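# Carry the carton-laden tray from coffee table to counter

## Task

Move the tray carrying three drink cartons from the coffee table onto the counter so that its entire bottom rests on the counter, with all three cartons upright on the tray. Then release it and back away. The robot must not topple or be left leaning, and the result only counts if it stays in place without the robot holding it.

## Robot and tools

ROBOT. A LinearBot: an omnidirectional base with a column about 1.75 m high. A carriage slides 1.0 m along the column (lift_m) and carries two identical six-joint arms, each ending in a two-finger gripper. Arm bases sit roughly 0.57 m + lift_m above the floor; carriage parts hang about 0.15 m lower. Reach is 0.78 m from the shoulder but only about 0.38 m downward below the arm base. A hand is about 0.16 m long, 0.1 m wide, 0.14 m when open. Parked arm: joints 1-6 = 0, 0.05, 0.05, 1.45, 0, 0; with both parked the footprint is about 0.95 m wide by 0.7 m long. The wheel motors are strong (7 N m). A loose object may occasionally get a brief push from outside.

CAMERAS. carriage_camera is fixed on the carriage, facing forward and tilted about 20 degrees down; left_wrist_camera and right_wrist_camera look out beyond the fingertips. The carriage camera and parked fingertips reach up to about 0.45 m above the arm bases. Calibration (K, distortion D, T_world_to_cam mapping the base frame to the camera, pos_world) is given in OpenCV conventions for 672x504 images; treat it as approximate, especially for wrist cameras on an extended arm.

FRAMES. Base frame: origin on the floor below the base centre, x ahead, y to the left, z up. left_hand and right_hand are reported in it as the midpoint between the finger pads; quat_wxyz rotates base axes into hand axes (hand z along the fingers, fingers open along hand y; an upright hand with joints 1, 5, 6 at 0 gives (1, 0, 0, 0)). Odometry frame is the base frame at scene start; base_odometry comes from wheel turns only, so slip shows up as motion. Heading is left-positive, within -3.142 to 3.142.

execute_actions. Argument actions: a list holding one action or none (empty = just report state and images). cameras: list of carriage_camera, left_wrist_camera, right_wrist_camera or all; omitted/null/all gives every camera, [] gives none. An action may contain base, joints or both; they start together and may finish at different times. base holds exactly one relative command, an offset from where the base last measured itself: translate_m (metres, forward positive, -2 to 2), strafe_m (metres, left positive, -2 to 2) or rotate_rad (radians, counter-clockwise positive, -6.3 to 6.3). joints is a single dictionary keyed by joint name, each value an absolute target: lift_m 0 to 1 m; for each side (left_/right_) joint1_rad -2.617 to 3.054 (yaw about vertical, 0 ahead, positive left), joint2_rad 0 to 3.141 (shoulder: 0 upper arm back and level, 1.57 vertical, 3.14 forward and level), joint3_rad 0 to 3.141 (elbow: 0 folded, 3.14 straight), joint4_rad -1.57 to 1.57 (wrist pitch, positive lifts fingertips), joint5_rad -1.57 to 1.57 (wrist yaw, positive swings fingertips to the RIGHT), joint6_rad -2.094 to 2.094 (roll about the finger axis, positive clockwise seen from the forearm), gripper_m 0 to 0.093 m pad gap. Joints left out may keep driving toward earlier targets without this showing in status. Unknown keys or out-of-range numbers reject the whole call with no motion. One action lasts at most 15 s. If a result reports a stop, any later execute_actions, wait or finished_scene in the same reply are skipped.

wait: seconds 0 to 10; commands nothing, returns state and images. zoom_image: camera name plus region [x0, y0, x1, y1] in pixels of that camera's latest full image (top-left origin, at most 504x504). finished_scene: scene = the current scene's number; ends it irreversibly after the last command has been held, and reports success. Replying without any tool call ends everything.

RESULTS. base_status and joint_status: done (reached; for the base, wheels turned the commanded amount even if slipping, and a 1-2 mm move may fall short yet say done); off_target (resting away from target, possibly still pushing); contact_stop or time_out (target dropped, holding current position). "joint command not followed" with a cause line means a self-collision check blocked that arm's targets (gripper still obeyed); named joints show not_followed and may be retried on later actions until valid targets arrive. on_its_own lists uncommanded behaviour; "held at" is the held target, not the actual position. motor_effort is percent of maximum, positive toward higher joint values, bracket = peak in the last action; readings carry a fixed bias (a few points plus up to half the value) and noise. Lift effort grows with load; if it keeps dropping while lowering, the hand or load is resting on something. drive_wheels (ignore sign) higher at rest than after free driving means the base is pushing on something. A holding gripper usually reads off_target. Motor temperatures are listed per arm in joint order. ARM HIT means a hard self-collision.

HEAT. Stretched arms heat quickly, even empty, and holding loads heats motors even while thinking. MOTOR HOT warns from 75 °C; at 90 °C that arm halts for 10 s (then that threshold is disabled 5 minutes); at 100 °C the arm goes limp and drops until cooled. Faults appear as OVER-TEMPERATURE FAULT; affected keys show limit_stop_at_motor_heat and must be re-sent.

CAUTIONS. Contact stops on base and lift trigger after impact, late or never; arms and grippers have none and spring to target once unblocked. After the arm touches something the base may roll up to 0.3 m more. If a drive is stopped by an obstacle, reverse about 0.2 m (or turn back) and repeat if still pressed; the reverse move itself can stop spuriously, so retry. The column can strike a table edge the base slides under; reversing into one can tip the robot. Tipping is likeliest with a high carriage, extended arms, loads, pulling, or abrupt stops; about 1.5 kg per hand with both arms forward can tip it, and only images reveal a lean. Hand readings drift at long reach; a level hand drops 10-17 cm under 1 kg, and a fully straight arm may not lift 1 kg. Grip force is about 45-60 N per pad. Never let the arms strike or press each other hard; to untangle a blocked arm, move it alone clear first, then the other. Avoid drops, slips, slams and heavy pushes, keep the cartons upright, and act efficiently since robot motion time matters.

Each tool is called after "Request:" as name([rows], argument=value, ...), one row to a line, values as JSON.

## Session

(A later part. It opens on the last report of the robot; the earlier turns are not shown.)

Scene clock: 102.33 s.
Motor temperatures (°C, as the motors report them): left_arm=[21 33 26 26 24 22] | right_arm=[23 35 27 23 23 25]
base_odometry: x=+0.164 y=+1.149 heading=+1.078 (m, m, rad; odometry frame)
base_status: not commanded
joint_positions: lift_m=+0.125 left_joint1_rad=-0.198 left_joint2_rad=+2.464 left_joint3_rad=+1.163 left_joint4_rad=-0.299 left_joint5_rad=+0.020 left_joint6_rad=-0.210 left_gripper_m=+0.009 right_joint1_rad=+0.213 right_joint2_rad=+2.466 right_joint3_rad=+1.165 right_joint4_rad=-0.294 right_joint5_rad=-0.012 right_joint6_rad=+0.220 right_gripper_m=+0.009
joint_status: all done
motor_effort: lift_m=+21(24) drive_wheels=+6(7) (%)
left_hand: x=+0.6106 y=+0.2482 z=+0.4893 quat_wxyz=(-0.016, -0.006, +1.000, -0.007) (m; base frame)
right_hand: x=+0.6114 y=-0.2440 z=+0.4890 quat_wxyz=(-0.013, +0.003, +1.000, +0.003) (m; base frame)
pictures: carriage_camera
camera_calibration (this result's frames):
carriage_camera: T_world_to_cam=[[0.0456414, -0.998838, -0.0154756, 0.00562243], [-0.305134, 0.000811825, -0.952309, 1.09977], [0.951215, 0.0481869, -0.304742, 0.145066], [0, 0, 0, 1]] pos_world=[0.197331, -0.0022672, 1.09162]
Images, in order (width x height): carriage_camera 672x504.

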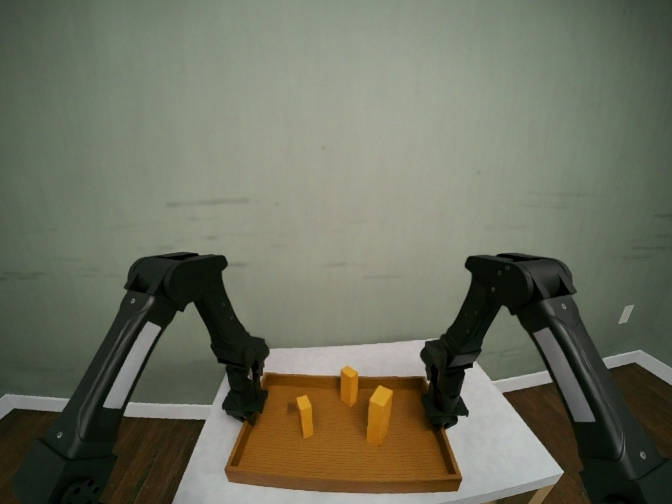

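Request:
execute_actions([
  {"joints": {"lift_m": 0.17, "left_joint2_rad": 2.408, "right_joint2_rad": 2.408}},
], cameras=["carriage_camera"])

Scene clock: 107.13 s.
Motor temperatures (°C, as the motors report them): left_arm=[21 35 26 26 24 22] | right_arm=[23 37 27 23 23 25]
base_odometry: x=+0.164 y=+1.149 heading=+1.078 (m, m, rad; odometry frame)
base_status: not commanded
joint_positions: lift_m=+0.170 left_joint1_rad=-0.198 left_joint2_rad=+2.444 left_joint3_rad=+1.163 left_joint4_rad=-0.298 left_joint5_rad=+0.015 left_joint6_rad=-0.210 left_gripper_m=+0.009 right_joint1_rad=+0.213 right_joint2_rad=+2.437 right_joint3_rad=+1.165 right_joint4_rad=-0.299 right_joint5_rad=-0.001 right_joint6_rad=+0.220 right_gripper_m=+0.009
joint_status: all done
motor_effort: lift_m=+21(25) drive_wheels=+6(7) (%)
left_hand: x=+0.6169 y=+0.2477 z=+0.5408 quat_wxyz=(-0.006, -0.006, +1.000, -0.007) (m; base frame)
right_hand: x=+0.6187 y=-0.2443 z=+0.5434 quat_wxyz=(-0.001, +0.003, +1.000, +0.000) (m; base frame)
pictures: carriage_camera
camera_calibration (this result's frames):
carriage_camera: T_world_to_cam=[[0.0456414, -0.998838, -0.0154756, 0.00631933], [-0.305134, 0.000811825, -0.952309, 1.14265], [0.951215, 0.0481869, -0.304742, 0.158789], [0, 0, 0, 1]] pos_world=[0.197331, -0.0022672, 1.13665]
Images, in order (width x height): carriage_camera 672x504.

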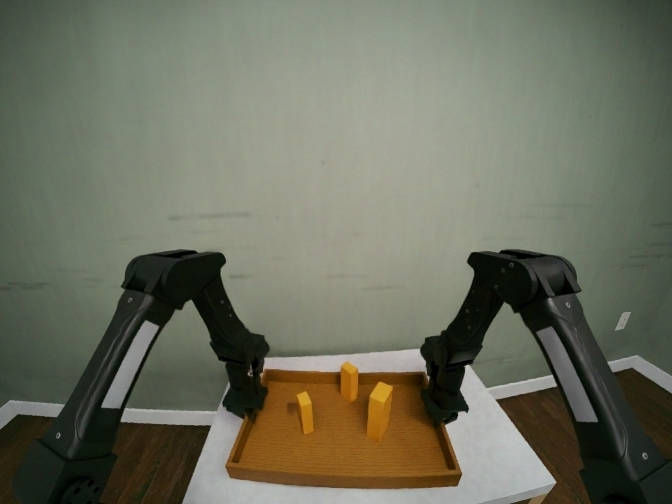

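Request:
execute_actions([
  {"base": {"translate_m": -1.0}},
], cameras=["carriage_camera"])

Scene clock: 112.10 s.
Motor temperatures (°C, as the motors report them): left_arm=[21 36 26 26 24 22] | right_arm=[23 39 26 23 23 25]
base_odometry: x=-0.309 y=+0.268 heading=+1.077 (m, m, rad; odometry frame)
base_status: done
joint_positions: lift_m=+0.170 left_joint1_rad=-0.198 left_joint2_rad=+2.444 left_joint3_rad=+1.163 left_joint4_rad=-0.302 left_joint5_rad=+0.017 left_joint6_rad=-0.210 left_gripper_m=+0.009 right_joint1_rad=+0.213 right_joint2_rad=+2.437 right_joint3_rad=+1.165 right_joint4_rad=-0.304 right_joint5_rad=-0.002 right_joint6_rad=+0.220 right_gripper_m=+0.009
joint_status: not commanded
motor_effort: lift_m=+20(20) drive_wheels=-4(22) (%)
left_hand: x=+0.6158 y=+0.2476 z=+0.5408 quat_wxyz=(-0.008, -0.006, +1.000, -0.007) (m; base frame)
right_hand: x=+0.6176 y=-0.2445 z=+0.5434 quat_wxyz=(-0.003, +0.003, +1.000, +0.000) (m; base frame)
pictures: carriage_camera
camera_calibration (this result's frames):
carriage_camera: T_world_to_cam=[[0.0456414, -0.998838, -0.0154756, 0.00631917], [-0.305134, 0.000811825, -0.952309, 1.14264], [0.951215, 0.0481869, -0.304742, 0.158786], [0, 0, 0, 1]] pos_world=[0.197331, -0.0022672, 1.13664]
Images, in order (width x height): carriage_camera 672x504.

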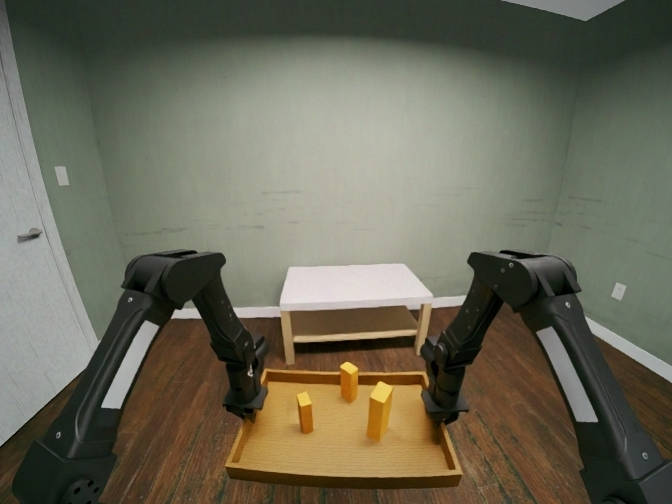

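Request:
execute_actions([
  {"base": {"rotate_rad": -1.5}},
], cameras=["carriage_camera"])

Request:
execute_actions([
  {"base": {"rotate_rad": -1.517}},
], cameras=["carriage_camera"])

Scene clock: 118.50 s.
Motor temperatures (°C, as the motors report them): left_arm=[21 38 26 26 24 22] | right_arm=[23 42 26 23 23 25]
base_odometry: x=-0.309 y=+0.268 heading=-0.423 (m, m, rad; odometry frame)
base_status: done
joint_positions: lift_m=+0.170 left_joint1_rad=-0.195 left_joint2_rad=+2.444 left_joint3_rad=+1.163 left_joint4_rad=-0.290 left_joint5_rad=+0.020 left_joint6_rad=-0.207 left_gripper_m=+0.009 right_joint1_rad=+0.210 right_joint2_rad=+2.437 right_joint3_rad=+1.165 right_joint4_rad=-0.292 right_joint5_rad=-0.003 right_joint6_rad=+0.218 right_gripper_m=+0.009
joint_status: not commanded
motor_effort: lift_m=+21(21) drive_wheels=+9(26) (%)
left_hand: x=+0.6188 y=+0.2475 z=+0.5408 quat_wxyz=(-0.002, -0.006, +1.000, -0.010) (m; base frame)
right_hand: x=+0.6205 y=-0.2448 z=+0.5434 quat_wxyz=(+0.003, +0.004, +1.000, +0.002) (m; base frame)
pictures: carriage_camera
camera_calibration (this result's frames):
carriage_camera: T_world_to_cam=[[0.0456414, -0.998838, -0.0154756, 0.00631917], [-0.305134, 0.000811825, -0.952309, 1.14264], [0.951215, 0.0481869, -0.304742, 0.158786], [0, 0, 0, 1]] pos_world=[0.197331, -0.0022672, 1.13664]
Images, in order (width x height): carriage_camera 672x504.

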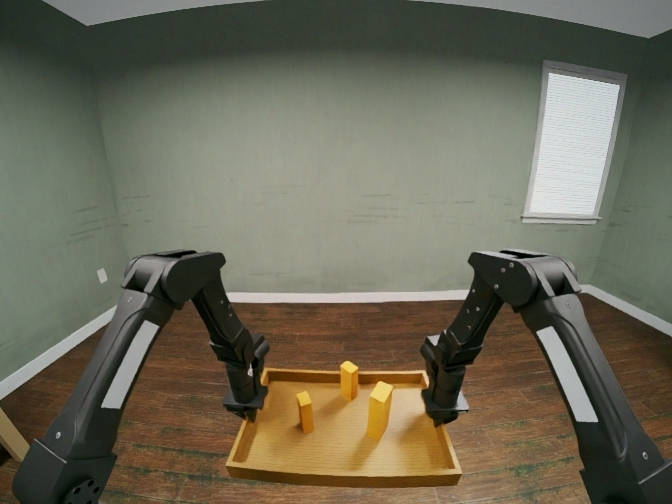

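Scene clock: 121.57 s.
Motor temperatures (°C, as the motors report them): left_arm=[21 39 26 26 24 22] | right_arm=[23 43 26 23 23 25]
base_odometry: x=-0.309 y=+0.268 heading=-1.939 (m, m, rad; odometry frame)
base_status: done
joint_positions: lift_m=+0.170 left_joint1_rad=-0.195 left_joint2_rad=+2.444 left_joint3_rad=+1.163 left_joint4_rad=-0.290 left_joint5_rad=+0.020 left_joint6_rad=-0.207 left_gripper_m=+0.009 right_joint1_rad=+0.210 right_joint2_rad=+2.437 right_joint3_rad=+1.165 right_joint4_rad=-0.292 right_joint5_rad=-0.003 right_joint6_rad=+0.218 right_gripper_m=+0.009
joint_status: not commanded
motor_effort: lift_m=+21(21) drive_wheels=+9(28) (%)
left_hand: x=+0.6188 y=+0.2476 z=+0.5408 quat_wxyz=(-0.002, -0.006, +1.000, -0.010) (m; base frame)
right_hand: x=+0.6205 y=-0.2448 z=+0.5434 quat_wxyz=(+0.003, +0.004, +1.000, +0.002) (m; base frame)
pictures: carriage_camera
camera_calibration (this result's frames):
carriage_camera: T_world_to_cam=[[0.0456414, -0.998838, -0.0154756, 0.00631917], [-0.305134, 0.000811825, -0.952309, 1.14264], [0.951215, 0.0481869, -0.304742, 0.158786], [0, 0, 0, 1]] pos_world=[0.197331, -0.0022672, 1.13664]
Images, in order (width x height): carriage_camera 672x504.

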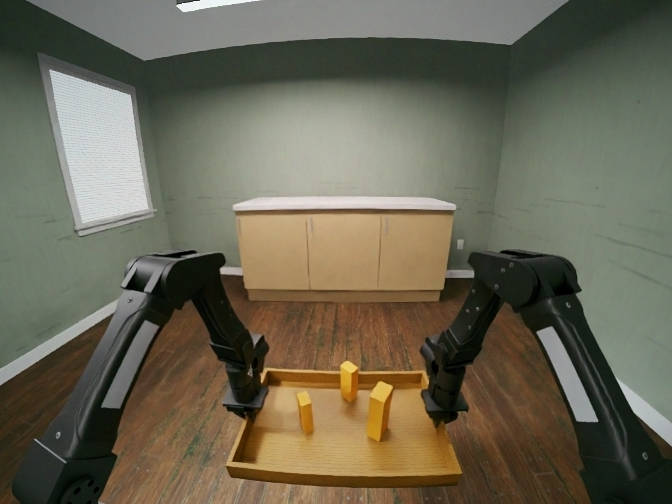

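Request:
execute_actions([
  {"base": {"translate_m": 1.1}, "joints": {"lift_m": 0.61}},
], cameras=["carriage_camera"])

Scene clock: 127.07 s.
Motor temperatures (°C, as the motors report them): left_arm=[21 41 26 26 24 22] | right_arm=[23 45 26 23 23 25]
base_odometry: x=-0.707 y=-0.757 heading=-1.940 (m, m, rad; odometry frame)
base_status: done
joint_positions: lift_m=+0.610 left_joint1_rad=-0.195 left_joint2_rad=+2.444 left_joint3_rad=+1.163 left_joint4_rad=-0.298 left_joint5_rad=+0.019 left_joint6_rad=-0.207 left_gripper_m=+0.009 right_joint1_rad=+0.212 right_joint2_rad=+2.440 right_joint3_rad=+1.165 right_joint4_rad=-0.298 right_joint5_rad=-0.006 right_joint6_rad=+0.218 right_gripper_m=+0.009
joint_status: all done
motor_effort: lift_m=+20(24) drive_wheels=-9(29) (%)
left_hand: x=+0.6169 y=+0.2482 z=+0.9808 quat_wxyz=(-0.006, -0.006, +1.000, -0.008) (m; base frame)
right_hand: x=+0.6182 y=-0.2441 z=+0.9825 quat_wxyz=(-0.002, +0.003, +1.000, +0.003) (m; base frame)
pictures: carriage_camera
camera_calibration (this result's frames):
carriage_camera: T_world_to_cam=[[0.0456414, -0.998838, -0.0154756, 0.0131286], [-0.305134, 0.000811825, -0.952309, 1.56167], [0.951215, 0.0481869, -0.304742, 0.292875], [0, 0, 0, 1]] pos_world=[0.197331, -0.0022672, 1.57664]
Images, in order (width x height): carriage_camera 672x504.

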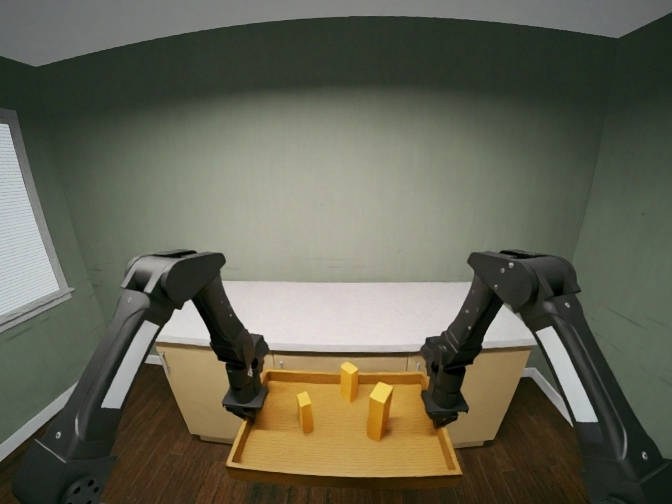

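Request:
execute_actions([
  {"base": {"translate_m": 0.64}},
])

Scene clock: 132.53 s.
Motor temperatures (°C, as the motors report them): left_arm=[21 42 26 26 24 22] | right_arm=[23 46 26 23 23 25]
base_odometry: x=-0.939 y=-1.354 heading=-1.941 (m, m, rad; odometry frame)
base_status: done
joint_positions: lift_m=+0.610 left_joint1_rad=-0.195 left_joint2_rad=+2.444 left_joint3_rad=+1.163 left_joint4_rad=-0.297 left_joint5_rad=+0.018 left_joint6_rad=-0.207 left_gripper_m=+0.009 right_joint1_rad=+0.212 right_joint2_rad=+2.440 right_joint3_rad=+1.165 right_joint4_rad=-0.297 right_joint5_rad=-0.006 right_joint6_rad=+0.219 right_gripper_m=+0.009
joint_status: not commanded
motor_effort: lift_m=+21(21) drive_wheels=-10(28) (%)
left_hand: x=+0.6171 y=+0.2482 z=+0.9808 quat_wxyz=(-0.006, -0.006, +1.000, -0.008) (m; base frame)
right_hand: x=+0.6185 y=-0.2440 z=+0.9825 quat_wxyz=(-0.001, +0.003, +1.000, +0.003) (m; base frame)
pictures: carriage_camera, left_wrist_camera, right_wrist_camera
camera_calibration (this result's frames):
carriage_camera: T_world_to_cam=[[0.0456414, -0.998838, -0.0154756, 0.0131286], [-0.305134, 0.000811825, -0.952309, 1.56167], [0.951215, 0.0481869, -0.304742, 0.292874], [0, 0, 0, 1]] pos_world=[0.197331, -0.0022672, 1.57664]
left_wrist_camera: T_world_to_cam=[[0.028512, -0.999546, -0.00971857, 0.240476], [-0.808289, -0.0287743, 0.588083, -0.0705259], [-0.588095, -0.008912, -0.808742, 1.28406], [0, 0, 0, 1]] pos_world=[0.691291, 0.249781, 1.08229]
right_wrist_camera: T_world_to_cam=[[-0.00614492, -0.999653, 0.0256103, -0.268958], [-0.805663, 0.0201198, 0.592033, -0.0711261], [-0.592343, -0.0169953, -0.805507, 1.27996], [0, 0, 0, 1]] pos_world=[0.699219, -0.24568, 1.08001]
Images, in order (width x height): carriage_camera 672x504, left_wrist_camera 672x504, right_wrist_camera 672x504.

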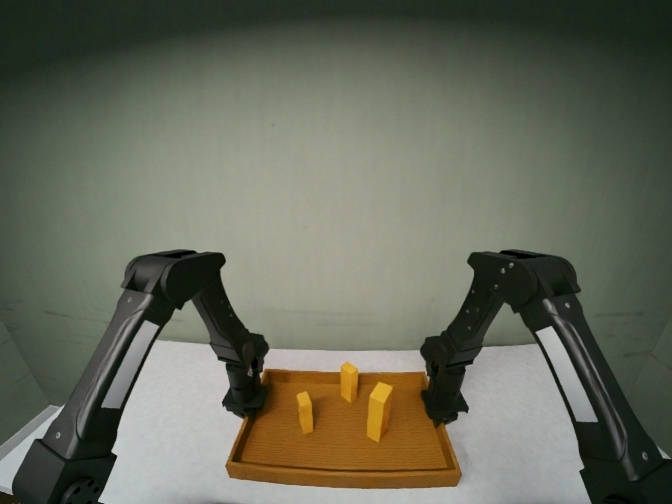

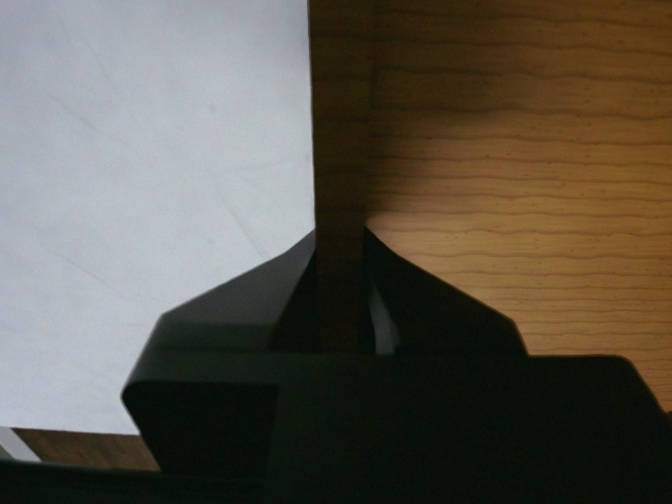

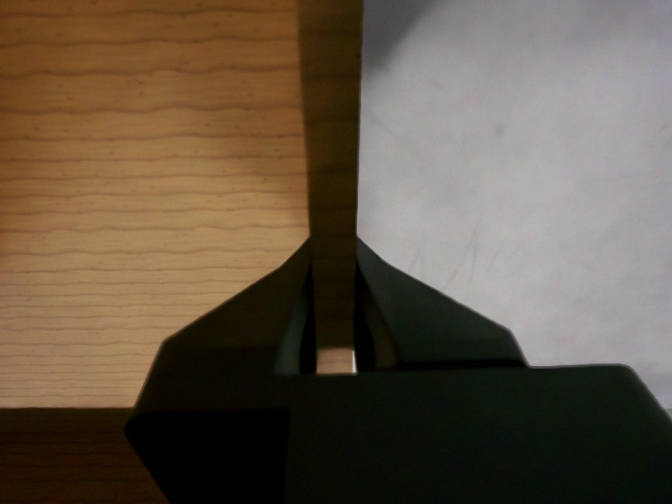

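Request:
execute_actions([
  {"joints": {"lift_m": 0.57}},
], cameras=["right_wrist_camera"])

Request:
execute_actions([
  {"joints": {"lift_m": 0.558}},
], cameras=["right_wrist_camera"])

Scene clock: 134.97 s.
Motor temperatures (°C, as the motors report them): left_arm=[21 43 26 26 24 22] | right_arm=[23 47 26 23 23 25]
base_odometry: x=-0.939 y=-1.354 heading=-1.941 (m, m, rad; odometry frame)
base_status: not commanded
joint_positions: lift_m=+0.570 left_joint1_rad=-0.195 left_joint2_rad=+2.447 left_joint3_rad=+1.163 left_joint4_rad=-0.300 left_joint5_rad=+0.019 left_joint6_rad=-0.207 left_gripper_m=+0.009 right_joint1_rad=+0.212 right_joint2_rad=+2.447 right_joint3_rad=+1.165 right_joint4_rad=-0.296 right_joint5_rad=-0.008 right_joint6_rad=+0.219 right_gripper_m=+0.009
joint_status: all done
motor_effort: lift_m=+21(23) drive_wheels=-9(10) (%)
left_hand: x=+0.6155 y=+0.2484 z=+0.9399 quat_wxyz=(-0.008, -0.006, +1.000, -0.008) (m; base frame)
right_hand: x=+0.6165 y=-0.2440 z=+0.9401 quat_wxyz=(-0.004, +0.003, +1.000, +0.003) (m; base frame)
pictures: right_wrist_camera
camera_calibration (this result's frames):
right_wrist_camera: T_world_to_cam=[[-0.00636453, -0.999682, 0.02441, -0.266584], [-0.801548, 0.0196953, 0.597606, -0.0555245], [-0.597896, -0.0157623, -0.801419, 1.24456], [0, 0, 0, 1]] pos_world=[0.697915, -0.245789, 1.0371]
Images, in order (width x height): right_wrist_camera 672x504.

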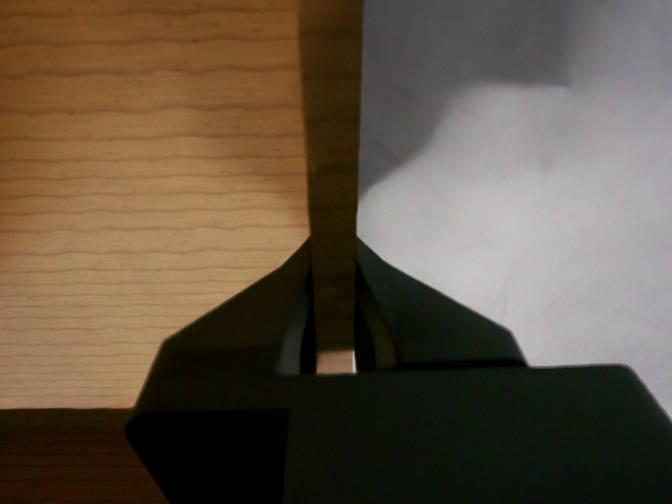

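Scene clock: 135.47 s.
Motor temperatures (°C, as the motors report them): left_arm=[21 43 26 26 24 22] | right_arm=[23 47 26 23 23 25]
base_odometry: x=-0.939 y=-1.354 heading=-1.941 (m, m, rad; odometry frame)
base_status: not commanded
joint_positions: lift_m=+0.558 left_joint1_rad=-0.195 left_joint2_rad=+2.427 left_joint3_rad=+1.163 left_joint4_rad=-0.321 left_joint5_rad=+0.016 left_joint6_rad=-0.207 left_gripper_m=+0.009 right_joint1_rad=+0.212 right_joint2_rad=+2.428 right_joint3_rad=+1.165 right_joint4_rad=-0.307 right_joint5_rad=-0.005 right_joint6_rad=+0.218 right_gripper_m=+0.009
joint_status: all done
motor_effort: lift_m=+18(18) drive_wheels=+9(9) (%)
left_hand: x=+0.6165 y=+0.2487 z=+0.9349 quat_wxyz=(-0.008, -0.006, +1.000, -0.007) (m; base frame)
right_hand: x=+0.6194 y=-0.2439 z=+0.9345 quat_wxyz=(+0.000, +0.003, +1.000, +0.003) (m; base frame)
pictures: right_wrist_camera
camera_calibration (this result's frames):
right_wrist_camera: T_world_to_cam=[[-0.0054226, -0.999656, 0.0256521, -0.268089], [-0.80661, 0.0195349, 0.590761, -0.0403758], [-0.591059, -0.0174878, -0.806439, 1.24178], [0, 0, 0, 1]] pos_world=[0.699945, -0.245492, 1.03215]
Images, in order (width x height): right_wrist_camera 672x504.

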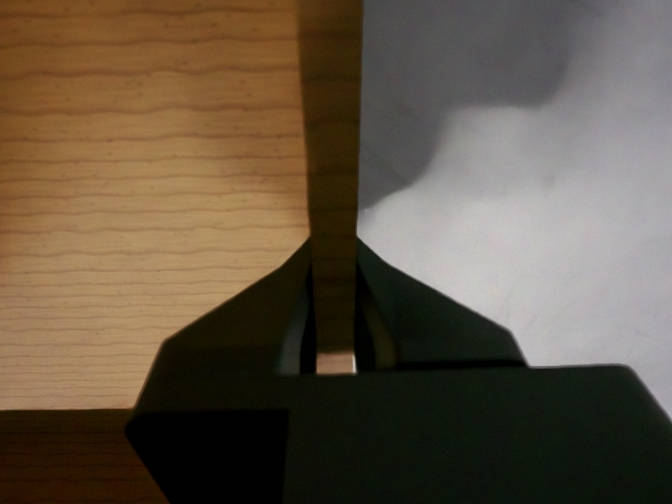

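Request:
execute_actions([
  {"joints": {"left_gripper_m": 0.045, "right_gripper_m": 0.045, "left_joint2_rad": 2.425, "right_joint2_rad": 2.425}},
])

Scene clock: 137.20 s.
Motor temperatures (°C, as the motors report them): left_arm=[21 43 26 26 24 22] | right_arm=[23 47 26 23 23 25]
base_odometry: x=-0.939 y=-1.354 heading=-1.941 (m, m, rad; odometry frame)
base_status: not commanded
joint_positions: lift_m=+0.558 left_joint1_rad=-0.195 left_joint2_rad=+2.427 left_joint3_rad=+1.163 left_joint4_rad=-0.312 left_joint5_rad=+0.008 left_joint6_rad=-0.207 left_gripper_m=+0.045 right_joint1_rad=+0.212 right_joint2_rad=+2.428 right_joint3_rad=+1.165 right_joint4_rad=-0.306 right_joint5_rad=-0.005 right_joint6_rad=+0.218 right_gripper_m=+0.045
joint_status: all done
motor_effort: lift_m=+19(17) drive_wheels=+9(9) (%)
left_hand: x=+0.6188 y=+0.2497 z=+0.9348 quat_wxyz=(-0.003, -0.006, +1.000, -0.003) (m; base frame)
right_hand: x=+0.6195 y=-0.2439 z=+0.9345 quat_wxyz=(+0.000, +0.003, +1.000, +0.003) (m; base frame)
pictures: carriage_camera, left_wrist_camera, right_wrist_camera
camera_calibration (this result's frames):
carriage_camera: T_world_to_cam=[[0.0456414, -0.998838, -0.0154756, 0.0123273], [-0.305134, 0.000811825, -0.952309, 1.51236], [0.951215, 0.0481869, -0.304742, 0.277096], [0, 0, 0, 1]] pos_world=[0.197331, -0.0022672, 1.52487]
left_wrist_camera: T_world_to_cam=[[0.0285129, -0.99941, -0.0191705, 0.250236], [-0.810994, -0.0343406, 0.584045, -0.0351628], [-0.584359, -0.00110564, -0.811495, 1.24622], [0, 0, 0, 1]] pos_world=[0.692587, 0.250258, 1.03663]
right_wrist_camera: T_world_to_cam=[[-0.00543215, -0.999658, 0.0255698, -0.267986], [-0.80683, 0.0194875, 0.590462, -0.0398977], [-0.590758, -0.017423, -0.80666, 1.24187], [0, 0, 0, 1]] pos_world=[0.7, -0.24548, 1.03218]
Images, in order (width x height): carriage_camera 672x504, left_wrist_camera 672x504, right_wrist_camera 672x504.

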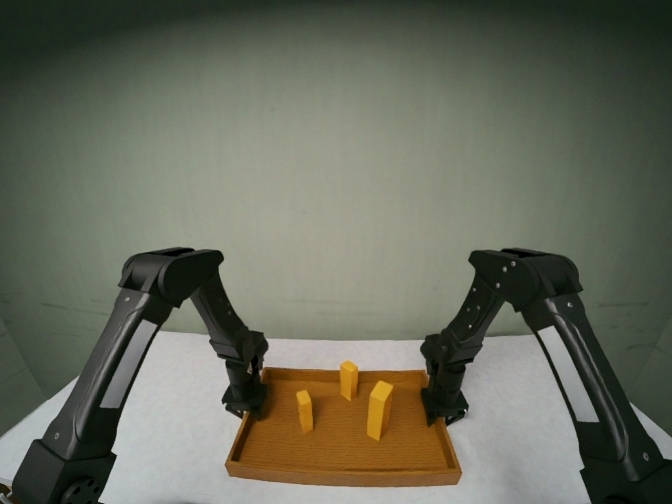

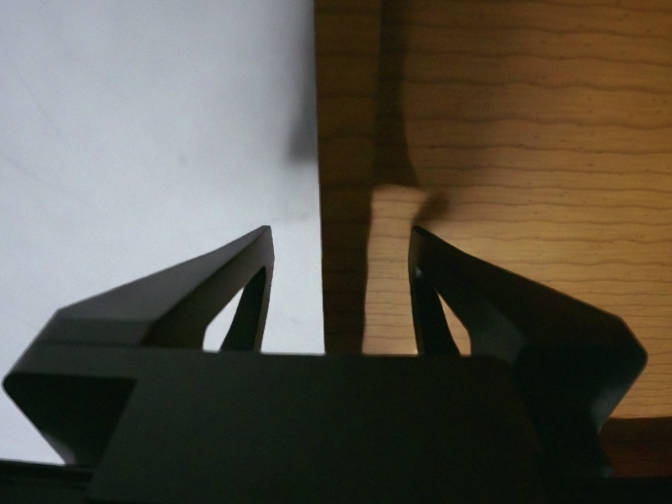

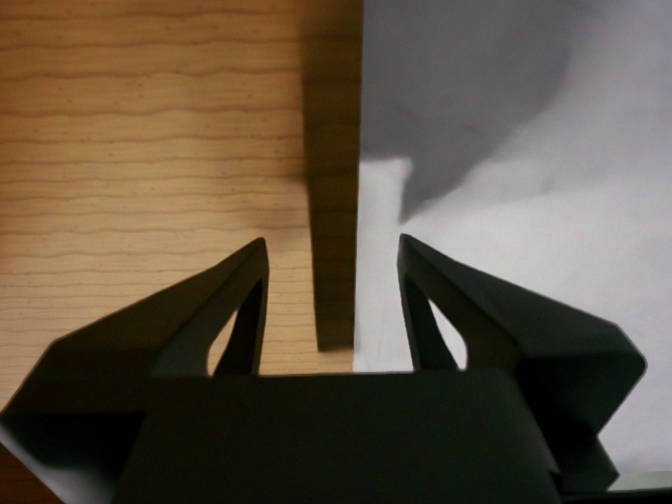

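The tray is released. I'll raise the hands clear of it, then back away and park the arms.

Request:
execute_actions([
  {"joints": {"lift_m": 0.63}},
], cameras=[])

Request:
execute_actions([
  {"base": {"translate_m": -0.5}, "joints": {"lift_m": 0.66}},
], cameras=["carriage_camera"])

Scene clock: 138.93 s.
Motor temperatures (°C, as the motors report them): left_arm=[21 43 26 26 24 22] | right_arm=[23 47 26 23 23 25]
base_odometry: x=-0.939 y=-1.354 heading=-1.941 (m, m, rad; odometry frame)
base_status: not commanded
joint_positions: lift_m=+0.630 left_joint1_rad=-0.195 left_joint2_rad=+2.427 left_joint3_rad=+1.163 left_joint4_rad=-0.303 left_joint5_rad=+0.006 left_joint6_rad=-0.207 left_gripper_m=+0.045 right_joint1_rad=+0.212 right_joint2_rad=+2.423 right_joint3_rad=+1.165 right_joint4_rad=-0.305 right_joint5_rad=-0.005 right_joint6_rad=+0.218 right_gripper_m=+0.045
joint_status: all done
motor_effort: lift_m=+19(23) drive_wheels=+8(9) (%)
left_hand: x=+0.6209 y=+0.2496 z=+1.0068 quat_wxyz=(+0.001, -0.006, +1.000, -0.003) (m; base frame)
right_hand: x=+0.6213 y=-0.2435 z=+1.0083 quat_wxyz=(+0.003, +0.003, +1.000, +0.003) (m; base frame)
pictures: none
No camera images: the call's "cameras" was empty. Leave "cameras" out to get every camera's image.

Scene clock: 142.03 s.
Motor temperatures (°C, as the motors report them): left_arm=[21 43 26 26 24 22] | right_arm=[23 47 26 23 23 25]
base_odometry: x=-0.758 y=-0.888 heading=-1.942 (m, m, rad; odometry frame)
base_status: done
joint_positions: lift_m=+0.660 left_joint1_rad=-0.193 left_joint2_rad=+2.427 left_joint3_rad=+1.163 left_joint4_rad=-0.299 left_joint5_rad=+0.004 left_joint6_rad=-0.207 left_gripper_m=+0.045 right_joint1_rad=+0.209 right_joint2_rad=+2.418 right_joint3_rad=+1.165 right_joint4_rad=-0.298 right_joint5_rad=-0.005 right_joint6_rad=+0.218 right_gripper_m=+0.045
joint_status: all done
motor_effort: lift_m=+18(22) drive_wheels=-8(29) (%)
left_hand: x=+0.6221 y=+0.2504 z=+1.0367 quat_wxyz=(+0.003, -0.007, +1.000, -0.003) (m; base frame)
right_hand: x=+0.6245 y=-0.2438 z=+1.0399 quat_wxyz=(+0.009, +0.004, +1.000, +0.004) (m; base frame)
pictures: carriage_camera
camera_calibration (this result's frames):
carriage_camera: T_world_to_cam=[[0.0456414, -0.998838, -0.0154756, 0.0139062], [-0.305134, 0.000811825, -0.952309, 1.60952], [0.951215, 0.0481869, -0.304742, 0.308188], [0, 0, 0, 1]] pos_world=[0.197331, -0.0022672, 1.6269]
Images, in order (width x height): carriage_camera 672x504.

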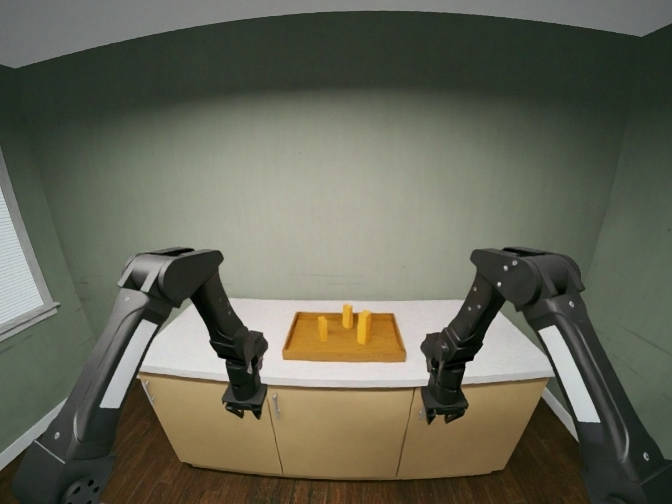

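Request:
execute_actions([
  {"joints": {"left_joint1_rad": 0, "left_joint2_rad": 0.05, "left_joint3_rad": 0.05, "left_joint4_rad": 1.45, "left_joint5_rad": 0, "left_joint6_rad": 0, "right_joint1_rad": 0, "right_joint2_rad": 0.05, "right_joint3_rad": 0.05, "right_joint4_rad": 1.45, "right_joint5_rad": 0, "right_joint6_rad": 0}},
], cameras=["carriage_camera"])

Scene clock: 146.00 s.
Motor temperatures (°C, as the motors report them): left_arm=[21 43 26 26 24 22] | right_arm=[23 46 26 24 23 25]
base_odometry: x=-0.758 y=-0.888 heading=-1.942 (m, m, rad; odometry frame)
base_status: not commanded
joint_positions: lift_m=+0.660 left_joint1_rad=+0.009 left_joint2_rad=+0.064 left_joint3_rad=+0.066 left_joint4_rad=+1.457 left_joint5_rad=-0.002 left_joint6_rad=-0.009 left_gripper_m=+0.045 right_joint1_rad=-0.007 right_joint2_rad=+0.060 right_joint3_rad=+0.072 right_joint4_rad=+1.454 right_joint5_rad=-0.001 right_joint6_rad=+0.005 right_gripper_m=+0.045
joint_status: all done
motor_effort: lift_m=+19(19) drive_wheels=-7(8) (%)
left_hand: x=+0.3051 y=+0.3192 z=+1.6468 quat_wxyz=(+0.998, -0.001, +0.056, +0.000) (m; base frame)
right_hand: x=+0.3029 y=-0.3187 z=+1.6484 quat_wxyz=(+0.999, +0.000, +0.053, -0.001) (m; base frame)
pictures: carriage_camera
camera_calibration (this result's frames):
carriage_camera: T_world_to_cam=[[0.0456414, -0.998838, -0.0154756, 0.0139055], [-0.305134, 0.000811825, -0.952309, 1.60947], [0.951215, 0.0481869, -0.304742, 0.308173], [0, 0, 0, 1]] pos_world=[0.197331, -0.0022672, 1.62685]
Images, in order (width x height): carriage_camera 672x504.

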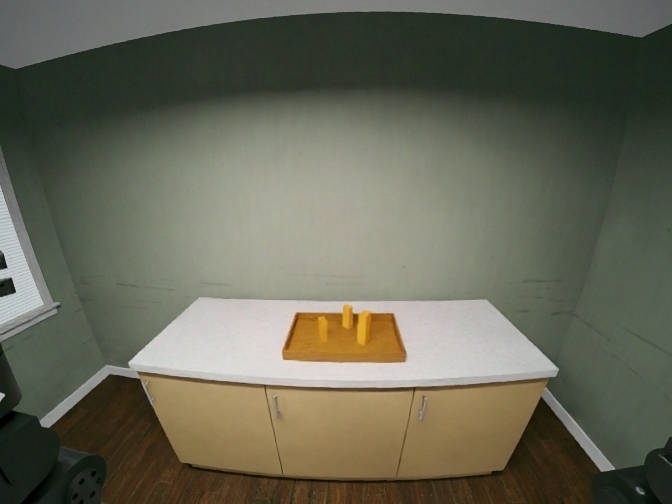

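Request:
zoom_image(camera="carriage_camera", region=[260, 285, 430, 395])

Region (260, 285, 430, 395) of carriage_camera's 672x504 image, scaled by 2.965, with more detail than that image has; it fills the top 326 rows of this view, and the rest is white.

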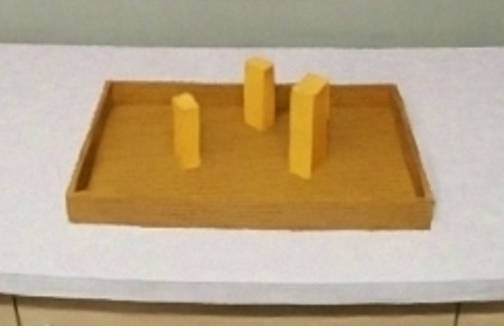

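Request:
finished_scene(scene=1)

The scene is finished: the task was done.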